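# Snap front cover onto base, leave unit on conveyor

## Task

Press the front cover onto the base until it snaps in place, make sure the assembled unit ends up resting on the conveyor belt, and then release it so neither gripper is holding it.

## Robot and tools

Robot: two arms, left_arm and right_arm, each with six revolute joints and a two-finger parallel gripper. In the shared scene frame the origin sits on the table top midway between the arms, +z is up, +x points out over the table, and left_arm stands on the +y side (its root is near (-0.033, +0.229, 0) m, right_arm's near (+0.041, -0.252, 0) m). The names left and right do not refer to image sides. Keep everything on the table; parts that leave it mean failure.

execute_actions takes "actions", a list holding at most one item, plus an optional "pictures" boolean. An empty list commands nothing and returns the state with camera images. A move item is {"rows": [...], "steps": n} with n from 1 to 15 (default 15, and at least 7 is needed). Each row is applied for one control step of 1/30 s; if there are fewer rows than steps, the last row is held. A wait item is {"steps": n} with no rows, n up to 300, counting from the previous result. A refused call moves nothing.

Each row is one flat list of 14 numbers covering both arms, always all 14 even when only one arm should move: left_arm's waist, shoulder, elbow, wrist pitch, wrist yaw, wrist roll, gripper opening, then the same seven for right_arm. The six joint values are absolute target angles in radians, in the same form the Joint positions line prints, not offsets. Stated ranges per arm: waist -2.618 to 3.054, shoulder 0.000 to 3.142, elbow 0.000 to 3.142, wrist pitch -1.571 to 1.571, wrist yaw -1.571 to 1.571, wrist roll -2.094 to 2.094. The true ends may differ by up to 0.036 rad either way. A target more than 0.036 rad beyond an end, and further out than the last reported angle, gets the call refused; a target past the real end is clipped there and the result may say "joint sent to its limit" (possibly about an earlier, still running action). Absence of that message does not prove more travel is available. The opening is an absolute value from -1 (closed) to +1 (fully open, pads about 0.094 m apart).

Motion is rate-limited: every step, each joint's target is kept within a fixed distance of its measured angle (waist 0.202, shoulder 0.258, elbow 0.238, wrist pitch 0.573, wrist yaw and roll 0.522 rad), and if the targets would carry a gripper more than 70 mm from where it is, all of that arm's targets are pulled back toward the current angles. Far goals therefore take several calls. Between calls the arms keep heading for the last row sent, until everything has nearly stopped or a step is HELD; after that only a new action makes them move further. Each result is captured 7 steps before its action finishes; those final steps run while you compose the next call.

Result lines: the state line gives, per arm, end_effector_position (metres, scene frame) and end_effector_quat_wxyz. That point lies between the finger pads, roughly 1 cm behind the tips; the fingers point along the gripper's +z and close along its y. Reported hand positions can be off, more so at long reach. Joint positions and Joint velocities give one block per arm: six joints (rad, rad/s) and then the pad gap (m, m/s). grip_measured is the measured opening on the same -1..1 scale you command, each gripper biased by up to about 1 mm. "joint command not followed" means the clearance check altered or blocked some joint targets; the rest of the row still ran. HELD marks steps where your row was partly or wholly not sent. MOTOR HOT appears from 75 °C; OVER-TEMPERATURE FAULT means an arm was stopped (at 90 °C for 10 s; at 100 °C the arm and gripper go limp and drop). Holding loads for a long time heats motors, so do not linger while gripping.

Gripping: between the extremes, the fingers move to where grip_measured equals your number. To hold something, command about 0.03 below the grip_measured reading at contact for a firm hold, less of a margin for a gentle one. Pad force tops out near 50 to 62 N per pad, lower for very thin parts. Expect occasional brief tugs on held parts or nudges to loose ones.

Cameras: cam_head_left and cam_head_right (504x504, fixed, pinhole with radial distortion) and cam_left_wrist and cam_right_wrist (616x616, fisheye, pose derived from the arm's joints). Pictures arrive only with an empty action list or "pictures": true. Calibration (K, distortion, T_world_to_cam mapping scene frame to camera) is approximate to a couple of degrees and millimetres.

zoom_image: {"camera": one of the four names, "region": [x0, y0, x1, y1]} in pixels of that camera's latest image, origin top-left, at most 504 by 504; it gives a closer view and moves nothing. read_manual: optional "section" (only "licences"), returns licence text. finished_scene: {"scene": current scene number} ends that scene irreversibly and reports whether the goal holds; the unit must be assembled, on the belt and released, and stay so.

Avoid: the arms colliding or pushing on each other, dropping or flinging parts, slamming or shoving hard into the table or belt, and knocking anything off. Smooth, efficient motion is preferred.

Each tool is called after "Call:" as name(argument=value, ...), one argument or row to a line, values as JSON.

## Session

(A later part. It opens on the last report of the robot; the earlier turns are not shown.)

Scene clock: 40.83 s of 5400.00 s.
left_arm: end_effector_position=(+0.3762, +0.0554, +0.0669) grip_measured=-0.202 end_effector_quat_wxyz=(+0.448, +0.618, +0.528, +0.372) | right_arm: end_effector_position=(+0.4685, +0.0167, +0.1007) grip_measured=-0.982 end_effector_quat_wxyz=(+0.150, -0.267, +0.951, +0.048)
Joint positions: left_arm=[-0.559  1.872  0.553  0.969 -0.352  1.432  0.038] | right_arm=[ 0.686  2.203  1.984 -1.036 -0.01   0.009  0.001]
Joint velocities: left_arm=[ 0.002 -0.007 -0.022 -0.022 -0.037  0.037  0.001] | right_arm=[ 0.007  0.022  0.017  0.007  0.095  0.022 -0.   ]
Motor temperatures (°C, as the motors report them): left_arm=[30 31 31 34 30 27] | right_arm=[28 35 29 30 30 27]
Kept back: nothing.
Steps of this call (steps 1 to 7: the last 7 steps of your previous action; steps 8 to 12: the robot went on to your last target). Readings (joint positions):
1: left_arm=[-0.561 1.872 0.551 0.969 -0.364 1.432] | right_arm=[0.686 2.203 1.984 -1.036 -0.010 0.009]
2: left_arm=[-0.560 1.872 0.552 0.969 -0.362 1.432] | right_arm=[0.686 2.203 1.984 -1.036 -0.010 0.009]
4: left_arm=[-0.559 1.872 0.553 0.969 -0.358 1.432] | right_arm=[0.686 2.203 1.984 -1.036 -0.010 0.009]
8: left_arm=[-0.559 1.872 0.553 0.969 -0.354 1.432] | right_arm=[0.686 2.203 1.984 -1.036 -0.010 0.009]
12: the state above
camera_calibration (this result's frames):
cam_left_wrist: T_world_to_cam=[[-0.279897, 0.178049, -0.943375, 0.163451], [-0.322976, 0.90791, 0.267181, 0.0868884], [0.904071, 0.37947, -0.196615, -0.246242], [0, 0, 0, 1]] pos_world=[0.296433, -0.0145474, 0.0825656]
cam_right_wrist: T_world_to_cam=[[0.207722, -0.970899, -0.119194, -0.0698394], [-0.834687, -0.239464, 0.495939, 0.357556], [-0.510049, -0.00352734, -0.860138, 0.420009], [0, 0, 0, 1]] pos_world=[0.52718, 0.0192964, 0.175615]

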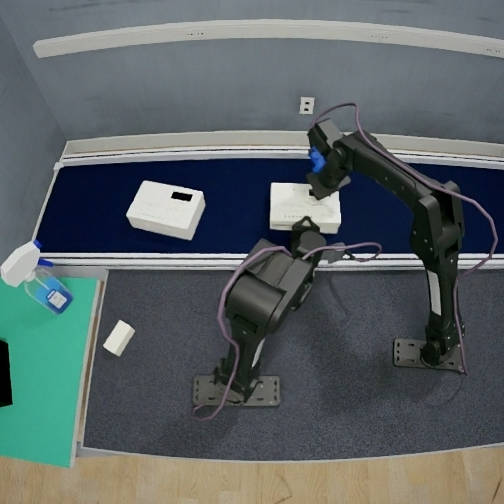

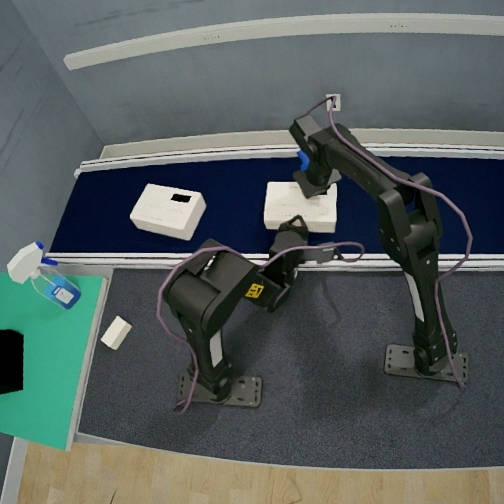

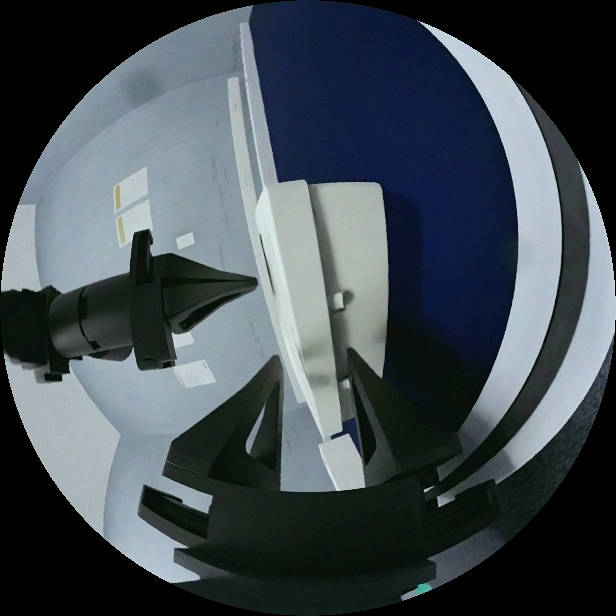

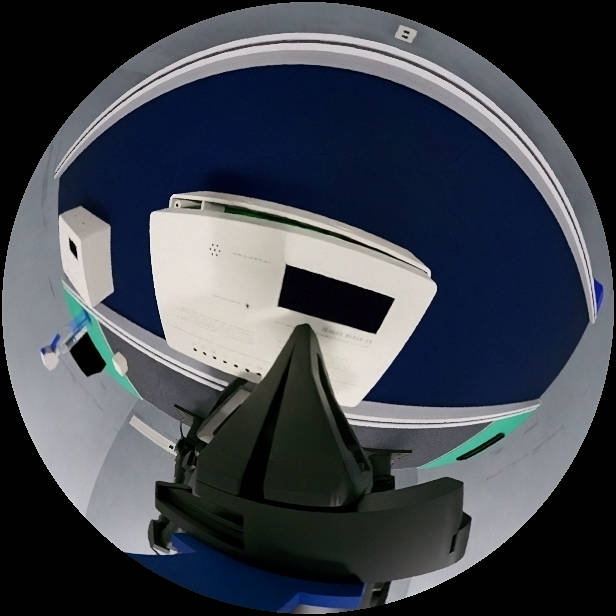

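Call:
execute_actions(
  actions=[
    {"rows":[[-0.552,1.885,0.575,0.99,-0.34,1.44,-0.3,0.69,2.18,1.992,-1.033,0,0,-1],[-0.552,1.885,0.575,1.005,-0.34,1.44,-0.35,0.69,2.18,1.992,-1.033,0,0,-1],[-0.552,1.885,0.575,1.02,-0.34,1.44,-0.4,0.69,2.18,1.992,-1.033,0,0,-1],[-0.552,1.885,0.575,1.035,-0.34,1.45,-0.45,0.69,2.18,1.992,-1.033,0,0,-1],[-0.552,1.885,0.575,1.05,-0.34,1.46,-0.5,0.69,2.18,1.992,-1.033,0,0,-1],[-0.552,1.885,0.575,1.065,-0.34,1.47,-0.55,0.69,2.18,1.992,-1.033,0,0,-1],[-0.552,1.885,0.575,1.08,-0.34,1.475,-0.6,0.69,2.18,1.992,-1.033,0,0,-1]],"steps":15},
  ],
)

Call:
execute_actions(
  actions=[
    {"steps":14},
  ],
  pictures=true,
)

Scene clock: 41.43 s of 5400.00 s.
left_arm: end_effector_position=(+0.3797, +0.0527, +0.0795) grip_measured=-0.593 end_effector_quat_wxyz=(+0.465, +0.609, +0.515, +0.384) | right_arm: end_effector_position=(+0.4685, +0.0167, +0.1007) grip_measured=-0.982 end_effector_quat_wxyz=(+0.150, -0.267, +0.951, +0.048)
Joint positions: left_arm=[-0.559  1.872  0.553  1.026 -0.35   1.455  0.019] | right_arm=[ 0.686  2.203  1.984 -1.036 -0.01   0.009  0.001]
Joint velocities: left_arm=[ 0.002  0.007 -0.012  0.315 -0.022  0.066 -0.011] | right_arm=[-0.012  0.007  0.012  0.037 -0.022 -0.022  0.   ]
Motor temperatures (°C, as the motors report them): left_arm=[30 31 31 34 30 27] | right_arm=[28 35 29 30 30 27]
Steps of this call (steps 1 to 10: the robot went on to your last target; steps 11 to 18: the first 8 steps of this action). Readings (joint positions):
11: left_arm=[-0.559 1.872 0.553 0.972 -0.351 1.433] | right_arm=[0.686 2.203 1.984 -1.036 -0.010 0.009]
12: left_arm=[-0.559 1.872 0.553 0.976 -0.351 1.434] | right_arm=[0.686 2.203 1.984 -1.036 -0.010 0.009]
14: left_arm=[-0.559 1.872 0.553 0.992 -0.351 1.437] | right_arm=[0.686 2.203 1.984 -1.036 -0.010 0.009]
18: the state above

Scene clock: 41.90 s of 5400.00 s.
left_arm: end_effector_position=(+0.3821, +0.0511, +0.0893) grip_measured=-0.598 end_effector_quat_wxyz=(+0.479, +0.601, +0.506, +0.393) | right_arm: end_effector_position=(+0.4685, +0.0167, +0.1007) grip_measured=-0.982 end_effector_quat_wxyz=(+0.150, -0.267, +0.951, +0.048)
Joint positions: left_arm=[-0.559  1.872  0.553  1.069 -0.349  1.472  0.019] | right_arm=[ 0.686  2.203  1.984 -1.036 -0.01   0.009  0.001]
Joint velocities: left_arm=[ 0.007 -0.012 -0.007  0.037 -0.007 -0.066  0.   ] | right_arm=[ 0.002 -0.002  0.022  0.022 -0.081 -0.037  0.   ]
Motor temperatures (°C, as the motors report them): left_arm=[30 31 31 34 30 27] | right_arm=[28 35 29 30 30 27]
Kept back: nothing.
Steps of this call (steps 1 to 7: the last 7 steps of your previous action; steps 8 to 14: the robot went on to your last target). Readings (joint positions):
1: left_arm=[-0.559 1.872 0.553 1.034 -0.350 1.458] | right_arm=[0.686 2.203 1.984 -1.036 -0.010 0.009]
2: left_arm=[-0.559 1.872 0.553 1.039 -0.350 1.461] | right_arm=[0.686 2.203 1.984 -1.036 -0.010 0.009]
4: left_arm=[-0.559 1.872 0.553 1.047 -0.349 1.465] | right_arm=[0.686 2.203 1.984 -1.036 -0.010 0.009]
8: left_arm=[-0.559 1.872 0.553 1.058 -0.349 1.469] | right_arm=[0.686 2.203 1.984 -1.036 -0.010 0.009]
14: the state above
camera_calibration (this result's frames):
cam_left_wrist: T_world_to_cam=[[-0.190311, 0.167472, -0.967334, 0.155473], [-0.332311, 0.916186, 0.223995, 0.0936055], [0.92377, 0.364084, -0.118708, -0.25923], [0, 0, 0, 1]] pos_world=[0.300163, -0.017416, 0.0986549]
cam_right_wrist: T_world_to_cam=[[0.207722, -0.970899, -0.119194, -0.0698394], [-0.834687, -0.239464, 0.495939, 0.357556], [-0.510049, -0.00352734, -0.860138, 0.420009], [0, 0, 0, 1]] pos_world=[0.52718, 0.0192964, 0.175615]

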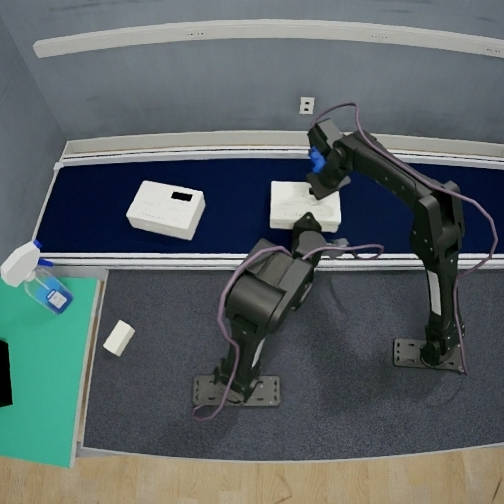

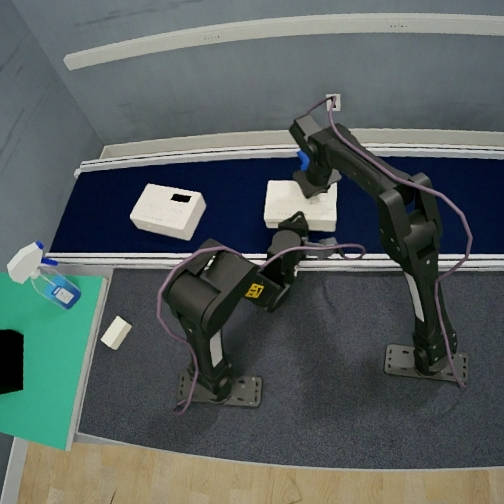

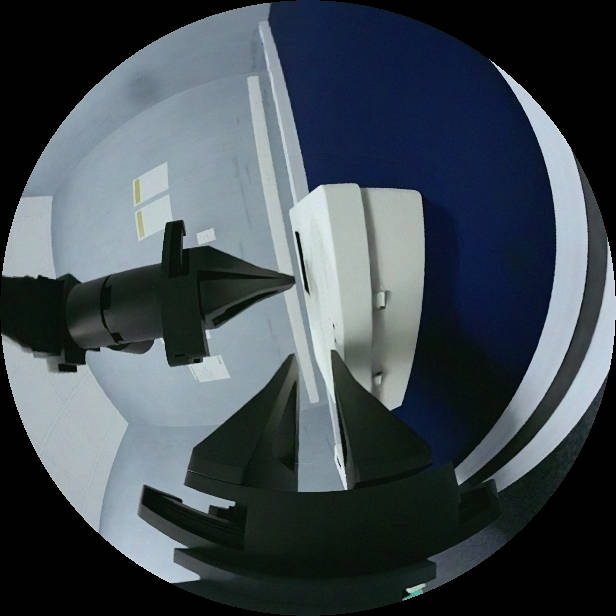

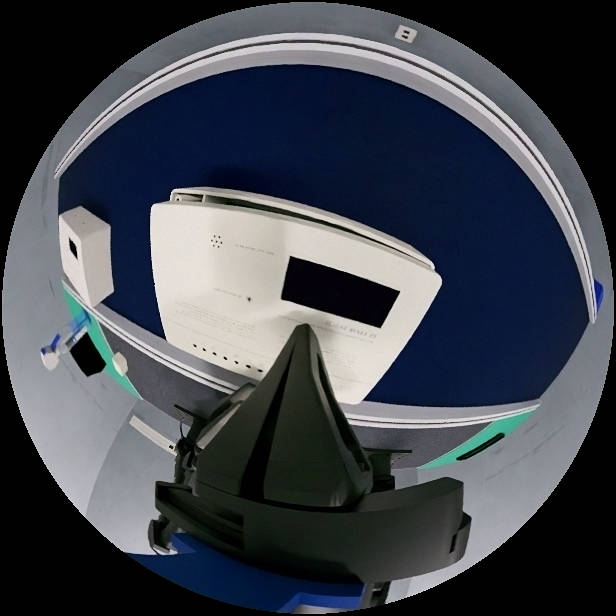

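Call:
execute_actions(
  actions=[
    {"rows":[[-0.59,1.8,0.48,1.07,-0.385,1.43,-0.6,0.69,2.18,1.992,-1.033,0,0,-1],[-0.59,1.8,0.48,1.07,-0.385,1.43,-0.6,0.69,2.18,1.992,-1.033,0,0,-1],[-0.59,1.8,0.48,1.07,-0.385,1.43,-0.6,0.69,2.18,1.992,-1.033,0,0,-1],[-0.59,1.8,0.48,1.07,-0.385,1.43,-0.6,0.69,2.18,1.992,-1.033,0,0,-1],[-0.59,1.8,0.48,0.95,-0.385,1.42,-0.2,0.69,2.18,1.992,-1.033,0,0,-1]],"steps":15},
  ],
)

Call:
execute_actions(
  actions=[
    {"rows":[[-0.58,1.84,0.515,0.955,-0.37,1.43,-0.2,0.69,2.18,1.992,-1.033,0,0,-1],[-0.575,1.855,0.53,0.955,-0.365,1.43,-0.2,0.69,2.18,1.992,-1.033,0,0,-1],[-0.565,1.87,0.545,0.955,-0.355,1.43,-0.2,0.69,2.18,1.992,-1.033,0,0,-1],[-0.56,1.88,0.56,0.955,-0.35,1.43,-0.2,0.69,2.18,1.992,-1.033,0,0,-1],[-0.552,1.89,0.575,0.955,-0.34,1.43,-0.2,0.69,2.18,1.992,-1.033,0,0,-1],[-0.545,1.9,0.59,0.955,-0.335,1.43,-0.2,0.69,2.18,1.992,-1.033,0,0,-1],[-0.54,1.91,0.605,0.955,-0.33,1.43,-0.2,0.69,2.18,1.992,-1.033,0,0,-1],[-0.532,1.922,0.618,0.955,-0.32,1.43,-0.2,0.69,2.18,1.992,-1.033,0,0,-1]],"steps":15},
  ],
)

Call:
execute_actions(
  actions=[
    {"steps":14},
  ],
  pictures=true,
)

Scene clock: 43.07 s of 5400.00 s.
left_arm: end_effector_position=(+0.3642, +0.0543, +0.0821) grip_measured=-0.205 end_effector_quat_wxyz=(+0.465, +0.609, +0.517, +0.381) | right_arm: end_effector_position=(+0.4685, +0.0167, +0.1007) grip_measured=-0.982 end_effector_quat_wxyz=(+0.150, -0.267, +0.951, +0.048)
Joint positions: left_arm=[-0.582  1.817  0.498  1.018 -0.369  1.441  0.037] | right_arm=[ 0.686  2.203  1.984 -1.036 -0.01   0.009  0.001]
Joint velocities: left_arm=[-0.002 -0.002 -0.002 -0.432 -0.066 -0.051  0.007] | right_arm=[ 0.012 -0.007 -0.002 -0.037  0.081  0.037  0.   ]
Motor temperatures (°C, as the motors report them): left_arm=[30 31 31 35 30 27] | right_arm=[28 36 30 30 30 27]
Steps of this call (steps 1 to 27: the robot went on to your last target; steps 28 to 35: the first 8 steps of this action). Readings (joint positions):
28: left_arm=[-0.561 1.866 0.546 1.079 -0.352 1.468] | right_arm=[0.686 2.203 1.984 -1.036 -0.010 0.009]
29: left_arm=[-0.566 1.851 0.528 1.079 -0.357 1.463] | right_arm=[0.686 2.203 1.984 -1.036 -0.010 0.009]
31: left_arm=[-0.577 1.827 0.501 1.079 -0.364 1.455] | right_arm=[0.686 2.203 1.984 -1.036 -0.010 0.009]
35: the state above

Scene clock: 43.57 s of 5400.00 s.
left_arm: end_effector_position=(+0.3801, +0.0545, +0.0642) grip_measured=-0.202 end_effector_quat_wxyz=(+0.445, +0.619, +0.529, +0.373) | right_arm: end_effector_position=(+0.4685, +0.0167, +0.1007) grip_measured=-0.982 end_effector_quat_wxyz=(+0.150, -0.267, +0.951, +0.048)
Joint positions: left_arm=[-0.556  1.891  0.569  0.967 -0.352  1.434  0.038] | right_arm=[ 0.686  2.203  1.984 -1.036 -0.01   0.009  0.001]
Joint velocities: left_arm=[ 0.222  0.31   0.437  0.037  0.11  -0.007  0.   ] | right_arm=[-0.007  0.012  0.002 -0.037 -0.007  0.022 -0.001]
Motor temperatures (°C, as the motors report them): left_arm=[30 31 31 35 30 27] | right_arm=[28 36 30 30 30 27]
Steps of this call (steps 1 to 7: the last 7 steps of your previous action; steps 8 to 15: the first 8 steps of this action). Readings (joint positions):
8: left_arm=[-0.582 1.817 0.498 0.973 -0.372 1.434] | right_arm=[0.686 2.203 1.984 -1.036 -0.010 0.009]
9: left_arm=[-0.582 1.820 0.499 0.973 -0.372 1.434] | right_arm=[0.686 2.203 1.984 -1.036 -0.010 0.009]
11: left_arm=[-0.579 1.840 0.514 0.972 -0.369 1.434] | right_arm=[0.686 2.203 1.984 -1.036 -0.010 0.009]
15: the state above

Scene clock: 44.03 s of 5400.00 s.
left_arm: end_effector_position=(+0.3886, +0.0547, +0.0659) grip_measured=-0.202 end_effector_quat_wxyz=(+0.450, +0.616, +0.529, +0.371) | right_arm: end_effector_position=(+0.4685, +0.0167, +0.1007) grip_measured=-0.982 end_effector_quat_wxyz=(+0.150, -0.267, +0.951, +0.048)
Joint positions: left_arm=[-0.539  1.907  0.596  0.967 -0.332  1.434  0.038] | right_arm=[ 0.686  2.203  1.984 -1.036 -0.01   0.009  0.001]
Joint velocities: left_arm=[ 0.007 -0.007 -0.002 -0.022  0.022 -0.037 -0.001] | right_arm=[-0.002 -0.012 -0.007  0.007 -0.022 -0.022  0.   ]
Motor temperatures (°C, as the motors report them): left_arm=[30 31 31 35 30 27] | right_arm=[28 36 30 30 30 27]
Kept back: nothing.
Steps of this call (steps 1 to 7: the last 7 steps of your previous action; steps 8 to 14: the robot went on to your last target). Readings (joint positions):
1: left_arm=[-0.550 1.900 0.582 0.967 -0.348 1.434] | right_arm=[0.686 2.203 1.984 -1.036 -0.010 0.009]
2: left_arm=[-0.544 1.905 0.591 0.967 -0.345 1.434] | right_arm=[0.686 2.203 1.984 -1.036 -0.010 0.009]
4: left_arm=[-0.539 1.907 0.596 0.967 -0.341 1.434] | right_arm=[0.686 2.203 1.984 -1.036 -0.010 0.009]
8: left_arm=[-0.539 1.907 0.596 0.967 -0.335 1.434] | right_arm=[0.686 2.203 1.984 -1.036 -0.010 0.009]
14: the state above
camera_calibration (this result's frames):
cam_left_wrist: T_world_to_cam=[[-0.278044, 0.171052, -0.945216, 0.165952], [-0.324405, 0.909481, 0.260011, 0.0927202], [0.904131, 0.378927, -0.197385, -0.257321], [0, 0, 0, 1]] pos_world=[0.308873, -0.0152078, 0.0819608]
cam_right_wrist: T_world_to_cam=[[0.207722, -0.970899, -0.119194, -0.0698394], [-0.834687, -0.239464, 0.495939, 0.357556], [-0.510049, -0.00352734, -0.860138, 0.420009], [0, 0, 0, 1]] pos_world=[0.52718, 0.0192964, 0.175615]

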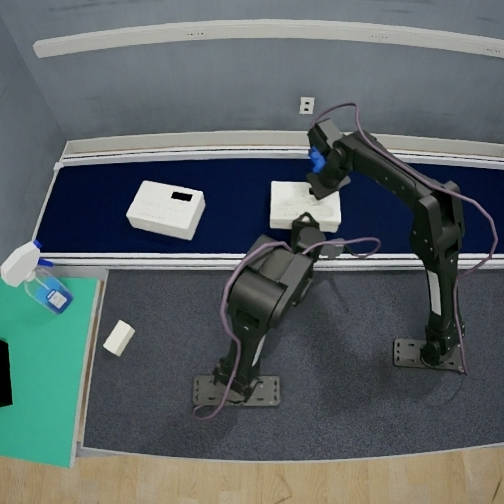

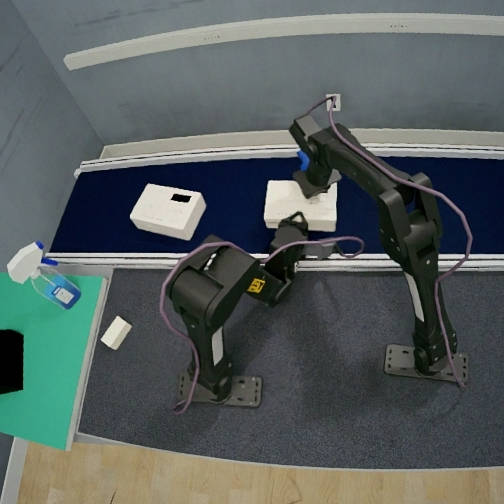

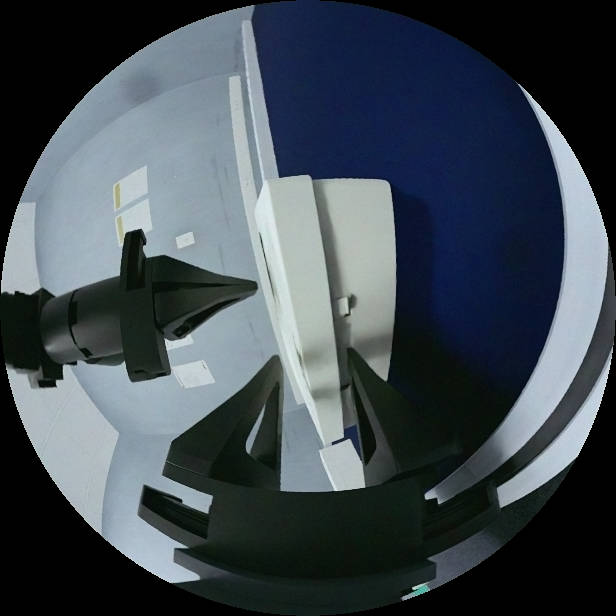

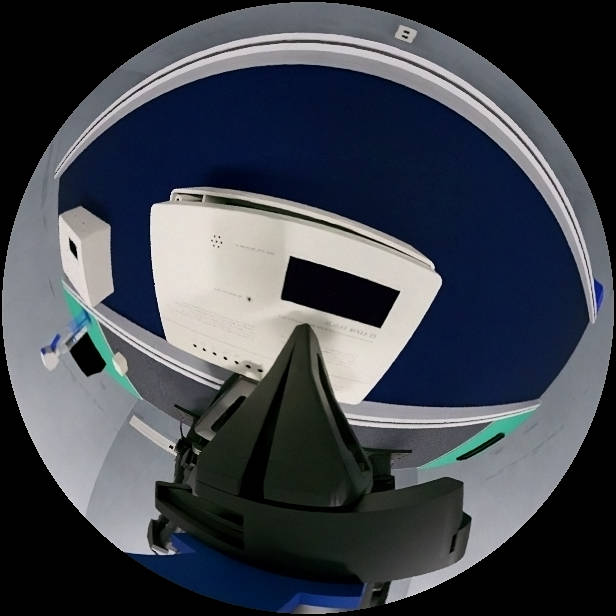

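Closing onto the overhang first, then lifting.

Call:
execute_actions(
  actions=[
    {"rows":[[-0.532,1.922,0.625,0.98,-0.32,1.44,-0.3,0.69,2.15,1.992,-1.033,0,0,-1],[-0.532,1.922,0.625,0.99,-0.32,1.44,-0.4,0.69,2.15,1.992,-1.033,0,0,-1],[-0.532,1.922,0.625,0.99,-0.32,1.44,-0.5,0.69,2.15,1.992,-1.033,0,0,-1],[-0.532,1.922,0.625,0.99,-0.32,1.44,-0.55,0.69,2.15,1.992,-1.033,0,0,-1],[-0.532,1.922,0.625,0.99,-0.32,1.44,-0.6,0.69,2.15,1.992,-1.033,0,0,-1],[-0.532,1.922,0.625,0.99,-0.32,1.44,-0.66,0.69,2.15,1.992,-1.033,0,0,-1]],"steps":12},
  ],
)

Call:
execute_actions(
  actions=[
    {"rows":[[-0.532,1.91,0.625,1.01,-0.32,1.45,-0.68,0.69,2.15,1.992,-1.033,0,0,-1],[-0.532,1.9,0.625,1.025,-0.32,1.46,-0.68,0.69,2.15,1.992,-1.033,0,0,-1],[-0.532,1.89,0.625,1.04,-0.32,1.47,-0.68,0.69,2.15,1.992,-1.033,0,0,-1],[-0.532,1.88,0.625,1.06,-0.32,1.475,-0.68,0.69,2.15,1.992,-1.033,0,0,-1]],"steps":15},
  ],
)

Call:
execute_actions(
  actions=[
    {"steps":12},
  ],
  pictures=true,
)

Scene clock: 44.67 s of 5400.00 s.
left_arm: end_effector_position=(+0.3890, +0.0540, +0.0673) grip_measured=-0.573 end_effector_quat_wxyz=(+0.453, +0.615, +0.528, +0.372) | right_arm: end_effector_position=(+0.4686, +0.0168, +0.1070) grip_measured=-0.982 end_effector_quat_wxyz=(+0.156, -0.267, +0.950, +0.050)
Joint positions: left_arm=[-0.539  1.907  0.596  0.973 -0.33   1.436  0.02 ] | right_arm=[ 0.686  2.19   1.984 -1.036 -0.01   0.009  0.001]
Joint velocities: left_arm=[-0.007 -0.002 -0.012 -0.007 -0.007 -0.037 -0.046] | right_arm=[-0.002 -0.11   0.007 -0.051 -0.037 -0.022 -0.   ]
Motor temperatures (°C, as the motors report them): left_arm=[30 31 31 35 30 27] | right_arm=[28 36 30 30 30 27]
Steps of this call (steps 1 to 14: the robot went on to your last target; steps 15 to 19: the first 5 steps of this action). Readings (joint positions):
15: left_arm=[-0.539 1.907 0.596 0.968 -0.331 1.435] | right_arm=[0.686 2.201 1.984 -1.036 -0.010 0.009]
16: left_arm=[-0.539 1.907 0.596 0.971 -0.331 1.435] | right_arm=[0.686 2.200 1.984 -1.036 -0.010 0.009]
18: left_arm=[-0.539 1.907 0.596 0.973 -0.330 1.436] | right_arm=[0.686 2.193 1.984 -1.036 -0.010 0.009]
19: the state above

Scene clock: 45.17 s of 5400.00 s.
left_arm: end_effector_position=(+0.3919, +0.0523, +0.0776) grip_measured=-0.636 end_effector_quat_wxyz=(+0.465, +0.610, +0.515, +0.384) | right_arm: end_effector_position=(+0.4687, +0.0168, +0.1117) grip_measured=-0.982 end_effector_quat_wxyz=(+0.160, -0.267, +0.949, +0.051)
Joint positions: left_arm=[-0.539  1.907  0.596  1.019 -0.33   1.463  0.017] | right_arm=[ 0.686  2.18   1.984 -1.036 -0.01   0.009  0.001]
Joint velocities: left_arm=[-0.002  0.007 -0.002  0.081 -0.051  0.11   0.001] | right_arm=[-0.002 -0.007 -0.002  0.007 -0.066  0.037  0.001]
Motor temperatures (°C, as the motors report them): left_arm=[30 31 31 35 30 27] | right_arm=[28 36 30 30 30 27]
Steps of this call (steps 1 to 7: the last 7 steps of your previous action; steps 8 to 15: the first 8 steps of this action). Readings (joint positions):
8: left_arm=[-0.539 1.907 0.596 0.982 -0.330 1.437] | right_arm=[0.686 2.180 1.984 -1.036 -0.010 0.009]
9: left_arm=[-0.539 1.907 0.596 0.985 -0.330 1.440] | right_arm=[0.686 2.180 1.984 -1.036 -0.010 0.009]
11: left_arm=[-0.539 1.907 0.596 1.000 -0.330 1.448] | right_arm=[0.686 2.180 1.984 -1.036 -0.010 0.009]
15: the state above

Scene clock: 45.57 s of 5400.00 s.
left_arm: end_effector_position=(+0.3924, +0.0521, +0.0794) grip_measured=-0.636 end_effector_quat_wxyz=(+0.466, +0.610, +0.511, +0.388) | right_arm: end_effector_position=(+0.4687, +0.0168, +0.1117) grip_measured=-0.982 end_effector_quat_wxyz=(+0.160, -0.267, +0.949, +0.051)
Joint positions: left_arm=[-0.539  1.907  0.596  1.027 -0.33   1.473  0.017] | right_arm=[ 0.686  2.18   1.984 -1.036 -0.01   0.009  0.001]
Joint velocities: left_arm=[-0.002 -0.007  0.002  0.051  0.066 -0.051 -0.001] | right_arm=[-0.002 -0.007 -0.007  0.051 -0.007  0.007  0.   ]
Motor temperatures (°C, as the motors report them): left_arm=[30 31 31 35 30 27] | right_arm=[28 36 30 30 30 27]
Kept back: nothing.
Steps of this call (steps 1 to 7: the last 7 steps of your previous action; steps 8 to 12: the robot went on to your last target). Readings (joint positions):
1: left_arm=[-0.539 1.907 0.596 1.019 -0.330 1.465] | right_arm=[0.686 2.180 1.984 -1.036 -0.010 0.009]
2: left_arm=[-0.539 1.907 0.596 1.021 -0.330 1.467] | right_arm=[0.686 2.180 1.984 -1.036 -0.010 0.009]
4: left_arm=[-0.539 1.907 0.596 1.024 -0.330 1.470] | right_arm=[0.686 2.180 1.984 -1.036 -0.010 0.009]
8: left_arm=[-0.539 1.907 0.596 1.026 -0.330 1.472] | right_arm=[0.686 2.180 1.984 -1.036 -0.010 0.009]
12: the state above
camera_calibration (this result's frames):
cam_left_wrist: T_world_to_cam=[[-0.22055, 0.18119, -0.958399, 0.158133], [-0.326544, 0.912176, 0.247597, 0.0944726], [0.91909, 0.367567, -0.142013, -0.266727], [0, 0, 0, 1]] pos_world=[0.310872, -0.0167878, 0.0902843]
cam_right_wrist: T_world_to_cam=[[0.210073, -0.969439, -0.126715, -0.0687294], [-0.84399, -0.245239, 0.477011, 0.358948], [-0.493508, 0.00673898, -0.869715, 0.42267], [0, 0, 0, 1]] pos_world=[0.525978, 0.0185505, 0.187671]

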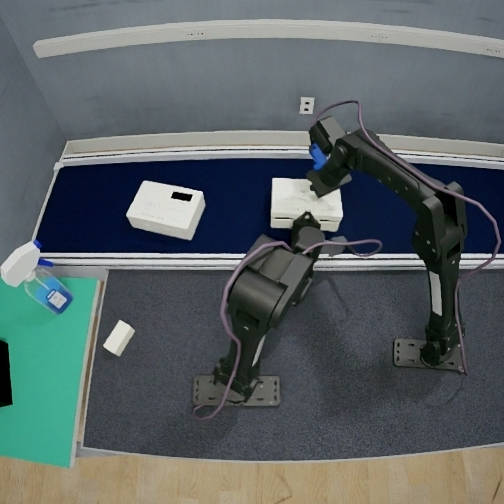

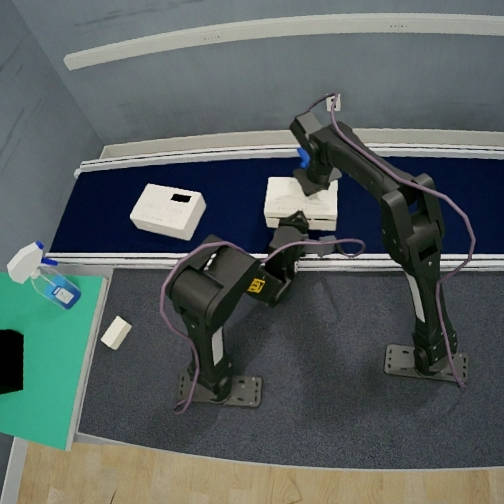

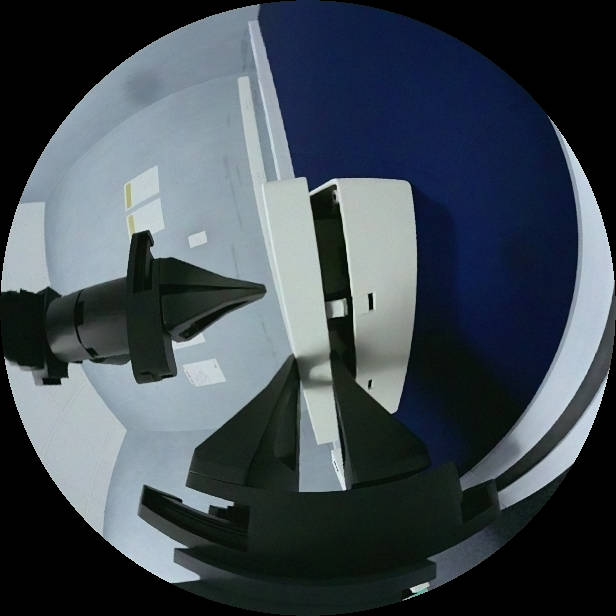

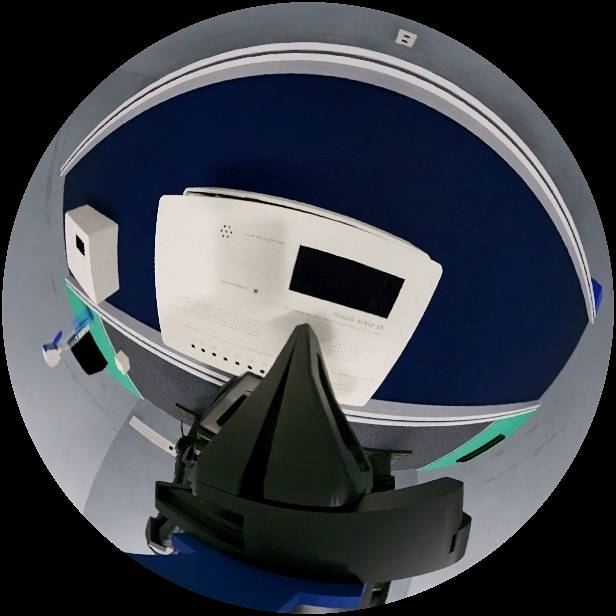

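Call:
execute_actions(
  actions=[
    {"rows":[[-0.525,1.905,0.635,1.05,-0.315,1.475,-0.68,0.69,2.15,1.992,-1.033,0,0,-1],[-0.52,1.91,0.643,1.04,-0.31,1.475,-0.68,0.69,2.15,1.992,-1.033,0,0,-1],[-0.518,1.92,0.65,1.03,-0.305,1.475,-0.68,0.69,2.15,1.992,-1.033,0,0,-1]],"steps":15},
  ],
)

Call:
execute_actions(
  actions=[
    {"steps":12},
  ],
  pictures=true,
)

Scene clock: 46.27 s of 5400.00 s.
left_arm: end_effector_position=(+0.4002, +0.0515, +0.0856) grip_measured=-0.637 end_effector_quat_wxyz=(+0.472, +0.605, +0.510, +0.389) | right_arm: end_effector_position=(+0.4687, +0.0168, +0.1117) grip_measured=-0.982 end_effector_quat_wxyz=(+0.160, -0.267, +0.949, +0.051)
Joint positions: left_arm=[-0.528  1.91   0.623  1.019 -0.319  1.474  0.017] | right_arm=[ 0.686  2.18   1.984 -1.036 -0.01   0.009  0.001]
Joint velocities: left_arm=[ 0.012  0.012  0.027  0.022 -0.022  0.022  0.   ] | right_arm=[ 0.002  0.012  0.007  0.022  0.007  0.051 -0.   ]
Motor temperatures (°C, as the motors report them): left_arm=[30 31 31 35 30 27] | right_arm=[28 36 30 30 30 27]
Steps of this call (steps 1 to 13: the robot went on to your last target; steps 14 to 21: the first 8 steps of this action). Readings (joint positions):
14: left_arm=[-0.539 1.907 0.596 1.027 -0.330 1.474] | right_arm=[0.686 2.180 1.984 -1.036 -0.010 0.009]
15: left_arm=[-0.537 1.907 0.599 1.025 -0.329 1.474] | right_arm=[0.686 2.180 1.984 -1.036 -0.010 0.009]
17: left_arm=[-0.532 1.909 0.611 1.020 -0.324 1.474] | right_arm=[0.686 2.180 1.984 -1.036 -0.010 0.009]
21: the state above

Scene clock: 46.67 s of 5400.00 s.
left_arm: end_effector_position=(+0.4001, +0.0506, +0.0857) grip_measured=-0.637 end_effector_quat_wxyz=(+0.473, +0.606, +0.509, +0.388) | right_arm: end_effector_position=(+0.4687, +0.0168, +0.1117) grip_measured=-0.982 end_effector_quat_wxyz=(+0.160, -0.267, +0.949, +0.051)
Joint positions: left_arm=[-0.528  1.91   0.624  1.019 -0.314  1.474  0.017] | right_arm=[ 0.686  2.18   1.984 -1.036 -0.01   0.009  0.001]
Joint velocities: left_arm=[-0.007  0.017 -0.017 -0.051 -0.066  0.051  0.001] | right_arm=[-0.027  0.002 -0.007 -0.007 -0.007 -0.066  0.   ]
Motor temperatures (°C, as the motors report them): left_arm=[30 31 31 35 30 27] | right_arm=[28 37 30 30 30 27]
Kept back: nothing.
Steps of this call (steps 1 to 7: the last 7 steps of your previous action; steps 8 to 12: the robot went on to your last target). Readings (joint positions):
1: left_arm=[-0.528 1.910 0.624 1.019 -0.318 1.474] | right_arm=[0.686 2.180 1.984 -1.036 -0.010 0.009]
2: left_arm=[-0.528 1.910 0.624 1.019 -0.317 1.474] | right_arm=[0.686 2.180 1.984 -1.036 -0.010 0.009]
4: left_arm=[-0.528 1.910 0.624 1.019 -0.316 1.474] | right_arm=[0.686 2.180 1.984 -1.036 -0.010 0.009]
8: left_arm=[-0.528 1.910 0.624 1.019 -0.314 1.474] | right_arm=[0.686 2.180 1.984 -1.036 -0.010 0.009]
12: the state above
camera_calibration (this result's frames):
cam_left_wrist: T_world_to_cam=[[-0.208061, 0.171343, -0.962991, 0.162011], [-0.325676, 0.916224, 0.233386, 0.0974058], [0.922305, 0.362182, -0.134828, -0.274031], [0, 0, 0, 1]] pos_world=[0.318171, -0.017756, 0.0963346]
cam_right_wrist: T_world_to_cam=[[0.210073, -0.969439, -0.126715, -0.0687294], [-0.84399, -0.245239, 0.477011, 0.358948], [-0.493508, 0.00673898, -0.869715, 0.42267], [0, 0, 0, 1]] pos_world=[0.525978, 0.0185505, 0.187671]

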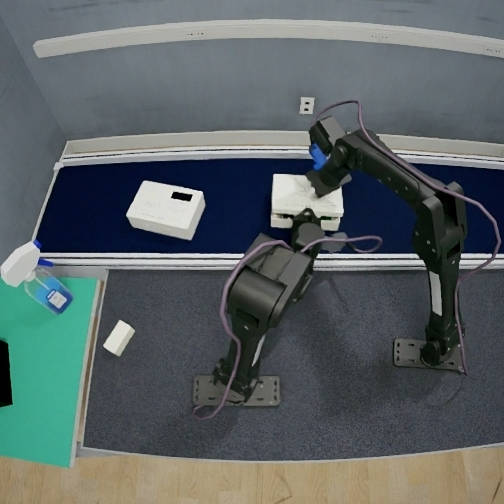

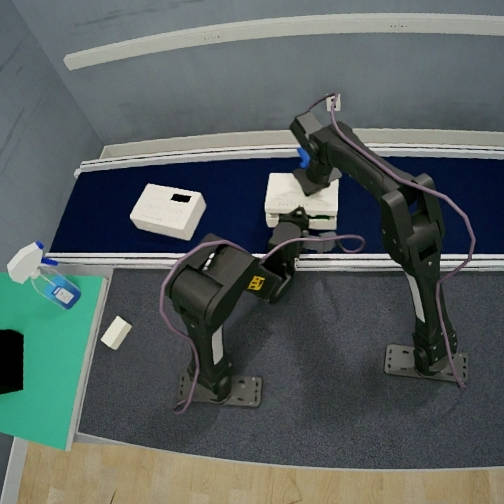

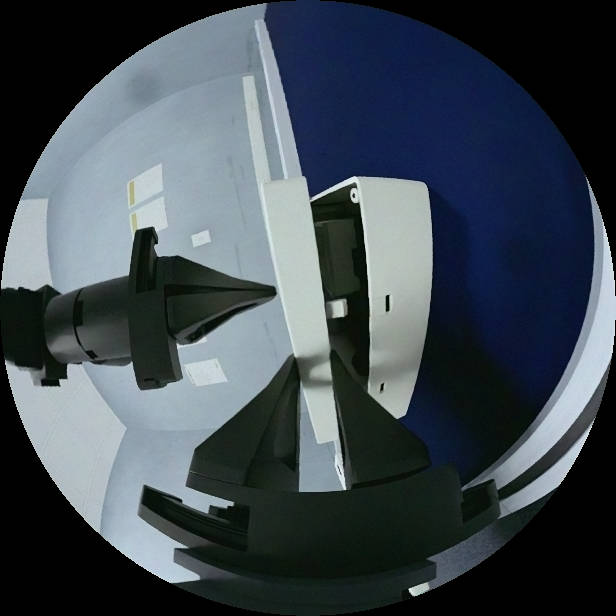

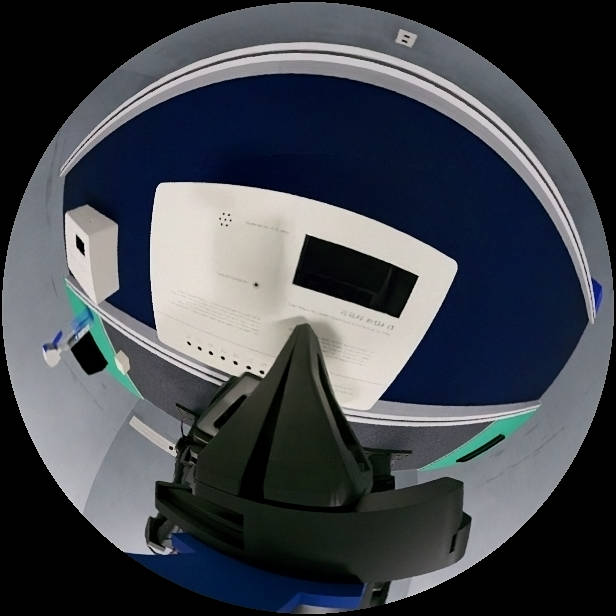

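Call:
execute_actions(
  actions=[
    {"rows":[[-0.518,1.93,0.65,1.02,-0.305,1.475,-0.68,0.69,2.17,1.992,-1.033,0,0,-1],[-0.518,1.94,0.65,1.02,-0.305,1.475,-0.68,0.69,2.19,1.992,-1.033,0,0,-1],[-0.518,1.95,0.65,1.02,-0.305,1.475,-0.68,0.69,2.2,1.992,-1.033,0,0,-1],[-0.518,1.955,0.65,1.02,-0.305,1.475,-0.68,0.69,2.21,1.992,-1.033,0,0,-1],[-0.518,1.955,0.65,1.02,-0.305,1.475,-0.68,0.69,2.22,1.992,-1.033,0,0,-1]],"steps":15},
  ],
)

Call:
execute_actions(
  actions=[
    {"steps":14},
  ],
  pictures=true,
)

Call:
zoom_image(
  camera="cam_head_left",
  region=[250,160,370,260],
)

Scene clock: 47.43 s of 5400.00 s.
left_arm: end_effector_position=(+0.4006, +0.0508, +0.0786) grip_measured=-0.637 end_effector_quat_wxyz=(+0.471, +0.608, +0.510, +0.387) | right_arm: end_effector_position=(+0.4686, +0.0169, +0.1021) grip_measured=-0.982 end_effector_quat_wxyz=(+0.151, -0.267, +0.950, +0.049)
Joint positions: left_arm=[-0.527  1.936  0.624  1.038 -0.314  1.474  0.017] | right_arm=[ 0.686  2.2    1.984 -1.036 -0.01   0.009  0.001]
Joint velocities: left_arm=[ 0.007  0.027  0.002  0.198 -0.007 -0.066  0.   ] | right_arm=[-0.007  0.002  0.002  0.037  0.051 -0.066  0.001]
Motor temperatures (°C, as the motors report them): left_arm=[30 31 31 35 30 27] | right_arm=[28 37 30 30 30 27]
Steps of this call (steps 1 to 15: the robot went on to your last target; steps 16 to 23: the first 8 steps of this action). Readings (joint positions):
16: left_arm=[-0.528 1.910 0.624 1.018 -0.314 1.474] | right_arm=[0.686 2.180 1.984 -1.036 -0.010 0.009]
17: left_arm=[-0.528 1.912 0.624 1.018 -0.314 1.474] | right_arm=[0.686 2.180 1.984 -1.036 -0.010 0.009]
19: left_arm=[-0.528 1.924 0.624 1.024 -0.314 1.474] | right_arm=[0.686 2.185 1.984 -1.036 -0.010 0.009]
23: the state above

Scene clock: 47.90 s of 5400.00 s.
left_arm: end_effector_position=(+0.4009, +0.0509, +0.0794) grip_measured=-0.637 end_effector_quat_wxyz=(+0.472, +0.606, +0.509, +0.388) | right_arm: end_effector_position=(+0.4689, +0.0168, +0.1021) grip_measured=-0.982 end_effector_quat_wxyz=(+0.152, -0.267, +0.950, +0.049)
Joint positions: left_arm=[-0.526  1.937  0.624  1.042 -0.314  1.474  0.017] | right_arm=[ 0.686  2.2    1.984 -1.035 -0.009  0.009  0.001]
Joint velocities: left_arm=[-0.002 -0.007  0.007 -0.022 -0.007  0.037  0.   ] | right_arm=[ 0.007 -0.002 -0.002 -0.051  0.037 -0.066 -0.001]
Motor temperatures (°C, as the motors report them): left_arm=[30 31 31 35 30 27] | right_arm=[28 37 30 30 30 27]
Kept back: nothing.
Steps of this call (steps 1 to 7: the last 7 steps of your previous action; steps 8 to 14: the robot went on to your last target). Readings (joint positions):
1: left_arm=[-0.526 1.937 0.624 1.041 -0.314 1.474] | right_arm=[0.686 2.200 1.984 -1.035 -0.010 0.009]
2: left_arm=[-0.526 1.937 0.624 1.042 -0.314 1.474] | right_arm=[0.686 2.200 1.984 -1.035 -0.009 0.009]
4: left_arm=[-0.526 1.937 0.624 1.042 -0.314 1.474] | right_arm=[0.686 2.200 1.984 -1.035 -0.009 0.009]
8: left_arm=[-0.526 1.937 0.624 1.042 -0.314 1.474] | right_arm=[0.686 2.200 1.984 -1.035 -0.009 0.009]
14: the state above
camera_calibration (this result's frames):
cam_left_wrist: T_world_to_cam=[[-0.210516, 0.172368, -0.962275, 0.156946], [-0.326526, 0.915404, 0.235406, 0.0991316], [0.921447, 0.363765, -0.136424, -0.275305], [0, 0, 0, 1]] pos_world=[0.319088, -0.0176517, 0.0901307]
cam_right_wrist: T_world_to_cam=[[0.208056, -0.970695, -0.120263, -0.0696489], [-0.836571, -0.240306, 0.492343, 0.358477], [-0.506815, -0.00182644, -0.862053, 0.42007], [0, 0, 0, 1]] pos_world=[0.52728, 0.0193035, 0.177253]

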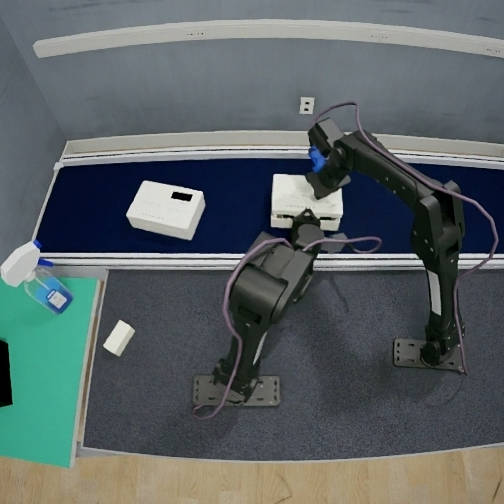

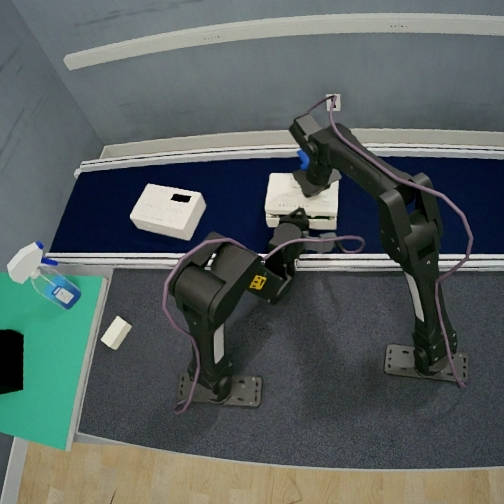

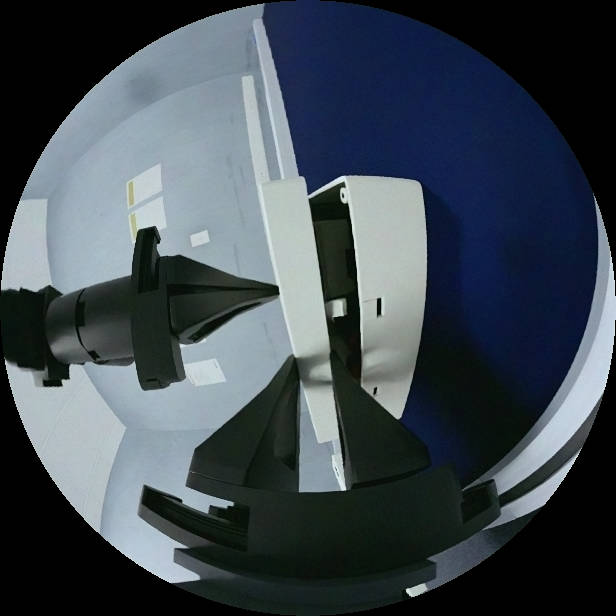

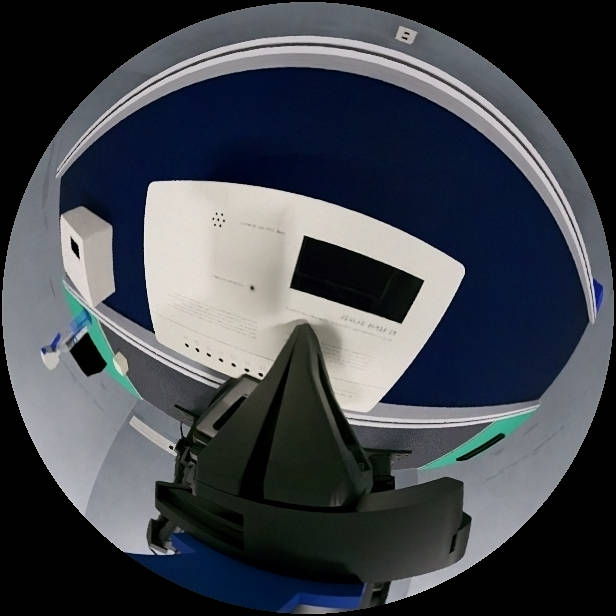

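Region (250, 160, 370, 260) of cam_head_left's 504x504 image, scaled by 4.200, with more detail than that image has.

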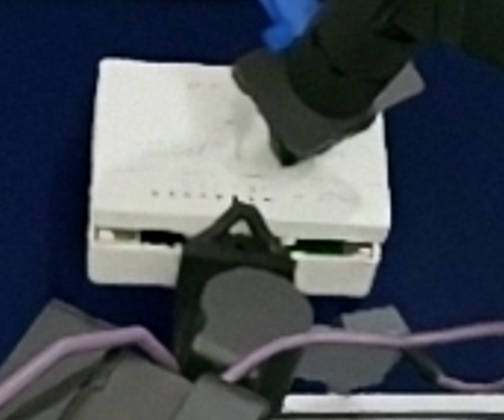

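Call:
execute_actions(
  actions=[
    {"rows":[[-0.526,1.937,0.63,1.04,-0.314,1.475,-0.56,0.69,2.23,1.992,-1.033,0,0,-1],[-0.526,1.937,0.62,1.04,-0.314,1.475,-0.56,0.69,2.23,1.992,-1.033,0,0,-1],[-0.535,1.92,0.605,1.04,-0.325,1.475,-0.56,0.69,2.23,1.992,-1.033,0,0,-1],[-0.54,1.905,0.595,1.04,-0.33,1.475,-0.56,0.69,2.23,1.992,-1.033,0,0,-1],[-0.545,1.895,0.585,1.04,-0.335,1.475,-0.56,0.69,2.23,1.992,-1.033,0,0,-1],[-0.55,1.885,0.575,1.04,-0.34,1.475,-0.56,0.69,2.23,1.992,-1.033,0,0,-1],[-0.555,1.875,0.565,1.04,-0.345,1.475,-0.56,0.69,2.23,1.992,-1.033,0,0,-1],[-0.56,1.865,0.555,1.04,-0.35,1.475,-0.56,0.69,2.23,1.992,-1.033,0,0,-1],[-0.565,1.855,0.545,1.04,-0.355,1.475,-0.56,0.69,2.23,1.992,-1.033,0,0,-1],[-0.57,1.845,0.535,1.04,-0.36,1.475,-0.56,0.69,2.23,1.992,-1.033,0,0,-1],[-0.575,1.835,0.525,1.04,-0.365,1.475,-0.56,0.69,2.23,1.992,-1.033,0,0,-1],[-0.58,1.825,0.515,1.04,-0.37,1.475,-0.56,0.69,2.23,1.992,-1.033,0,0,-1],[-0.59,1.81,0.5,1.04,-0.38,1.475,-0.56,0.69,2.23,1.992,-1.033,0,0,-1]],"steps":15},
  ],
)

Call:
execute_actions(
  actions=[
    {"steps":16},
  ],
  pictures=true,
)

Scene clock: 48.70 s of 5400.00 s.
left_arm: end_effector_position=(+0.3902, +0.0525, +0.0762) grip_measured=-0.561 end_effector_quat_wxyz=(+0.465, +0.613, +0.510, +0.385) | right_arm: end_effector_position=(+0.4683, +0.0176, +0.0996) grip_measured=-0.982 end_effector_quat_wxyz=(+0.149, -0.268, +0.951, +0.049)
Joint positions: left_arm=[-0.539  1.911  0.587  1.035 -0.325  1.474  0.021] | right_arm=[ 0.687  2.206  1.984 -1.035 -0.011  0.009  0.001]
Joint velocities: left_arm=[-0.144 -0.31  -0.315  0.007 -0.125 -0.007  0.   ] | right_arm=[-0.022 -0.022  0.002 -0.007 -0.022 -0.051 -0.001]
Motor temperatures (°C, as the motors report them): left_arm=[30 31 31 35 30 27] | right_arm=[28 37 30 30 30 27]
Steps of this call (steps 1 to 15: the robot went on to your last target; step 16: nothing new was sent; steps 17 to 24: the first 8 steps of this action). Readings (joint positions):
17: left_arm=[-0.526 1.937 0.624 1.043 -0.314 1.474] | right_arm=[0.686 2.200 1.984 -1.035 -0.009 0.009]
18: left_arm=[-0.526 1.937 0.624 1.041 -0.314 1.474] | right_arm=[0.686 2.201 1.984 -1.035 -0.009 0.009]
20: left_arm=[-0.526 1.937 0.622 1.036 -0.314 1.474] | right_arm=[0.687 2.202 1.984 -1.035 -0.010 0.009]
24: the state above

Scene clock: 49.23 s of 5400.00 s.
left_arm: end_effector_position=(+0.3699, +0.0502, +0.0891) grip_measured=-0.561 end_effector_quat_wxyz=(+0.471, +0.609, +0.504, +0.391) | right_arm: end_effector_position=(+0.4683, +0.0176, +0.0996) grip_measured=-0.982 end_effector_quat_wxyz=(+0.149, -0.268, +0.951, +0.049)
Joint positions: left_arm=[-0.582  1.83   0.518  1.042 -0.366  1.474  0.021] | right_arm=[ 0.687  2.206  1.984 -1.035 -0.011  0.009  0.001]
Joint velocities: left_arm=[-0.002 -0.002 -0.002  0.037 -0.007  0.007 -0.001] | right_arm=[-0.002 -0.017 -0.002 -0.037 -0.081 -0.037 -0.   ]
Motor temperatures (°C, as the motors report them): left_arm=[30 31 31 35 30 27] | right_arm=[28 37 30 30 30 27]
Kept back: nothing.
Steps of this call (steps 1 to 7: the last 7 steps of your previous action; steps 8 to 16: the robot went on to your last target). Readings (joint positions):
1: left_arm=[-0.544 1.899 0.576 1.035 -0.329 1.474] | right_arm=[0.687 2.206 1.984 -1.035 -0.011 0.009]
2: left_arm=[-0.550 1.888 0.567 1.035 -0.332 1.474] | right_arm=[0.687 2.206 1.984 -1.035 -0.011 0.009]
4: left_arm=[-0.561 1.864 0.549 1.037 -0.340 1.474] | right_arm=[0.687 2.206 1.984 -1.035 -0.011 0.009]
8: left_arm=[-0.581 1.831 0.519 1.041 -0.356 1.474] | right_arm=[0.687 2.206 1.984 -1.035 -0.011 0.009]
16: the state above
camera_calibration (this result's frames):
cam_left_wrist: T_world_to_cam=[[-0.202352, 0.184804, -0.961718, 0.156229], [-0.323091, 0.914451, 0.243702, 0.0853747], [0.924481, 0.360036, -0.125333, -0.24715], [0, 0, 0, 1]] pos_world=[0.287683, -0.0179598, 0.0984664]
cam_right_wrist: T_world_to_cam=[[0.209083, -0.970487, -0.120166, -0.0696302], [-0.833435, -0.241125, 0.497237, 0.357508], [-0.511537, -0.00381315, -0.859253, 0.419518], [0, 0, 0, 1]] pos_world=[0.527117, 0.0202285, 0.174338]

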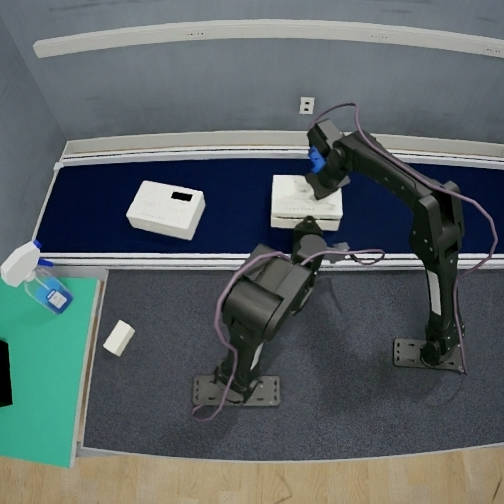

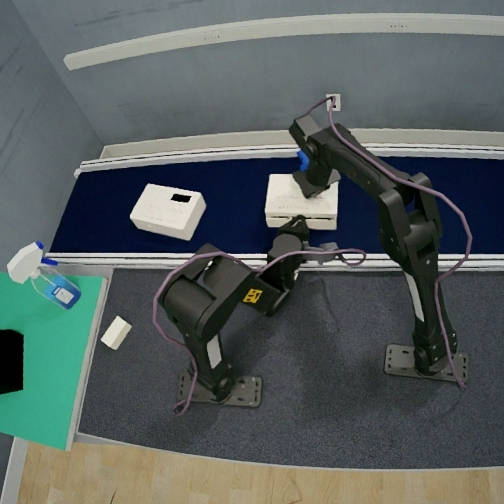

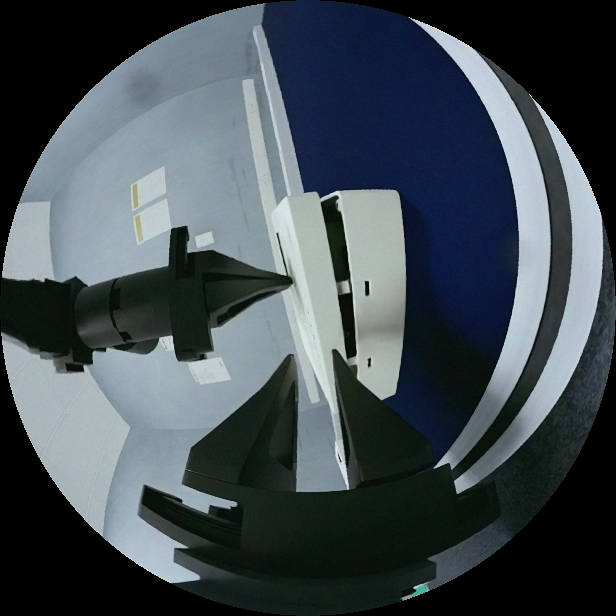

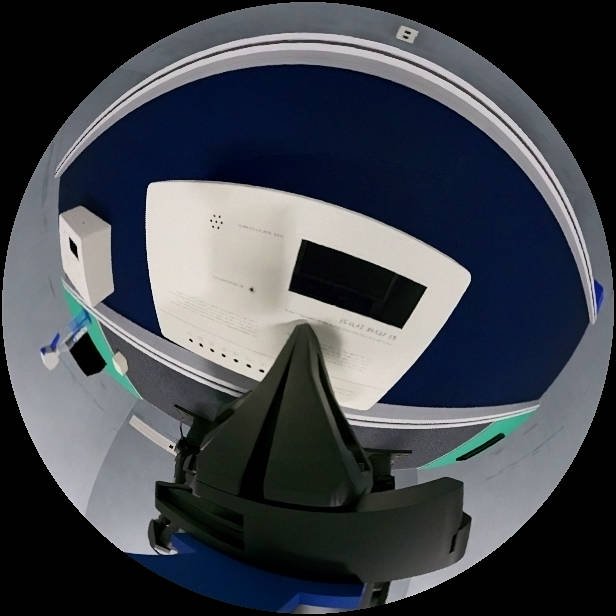

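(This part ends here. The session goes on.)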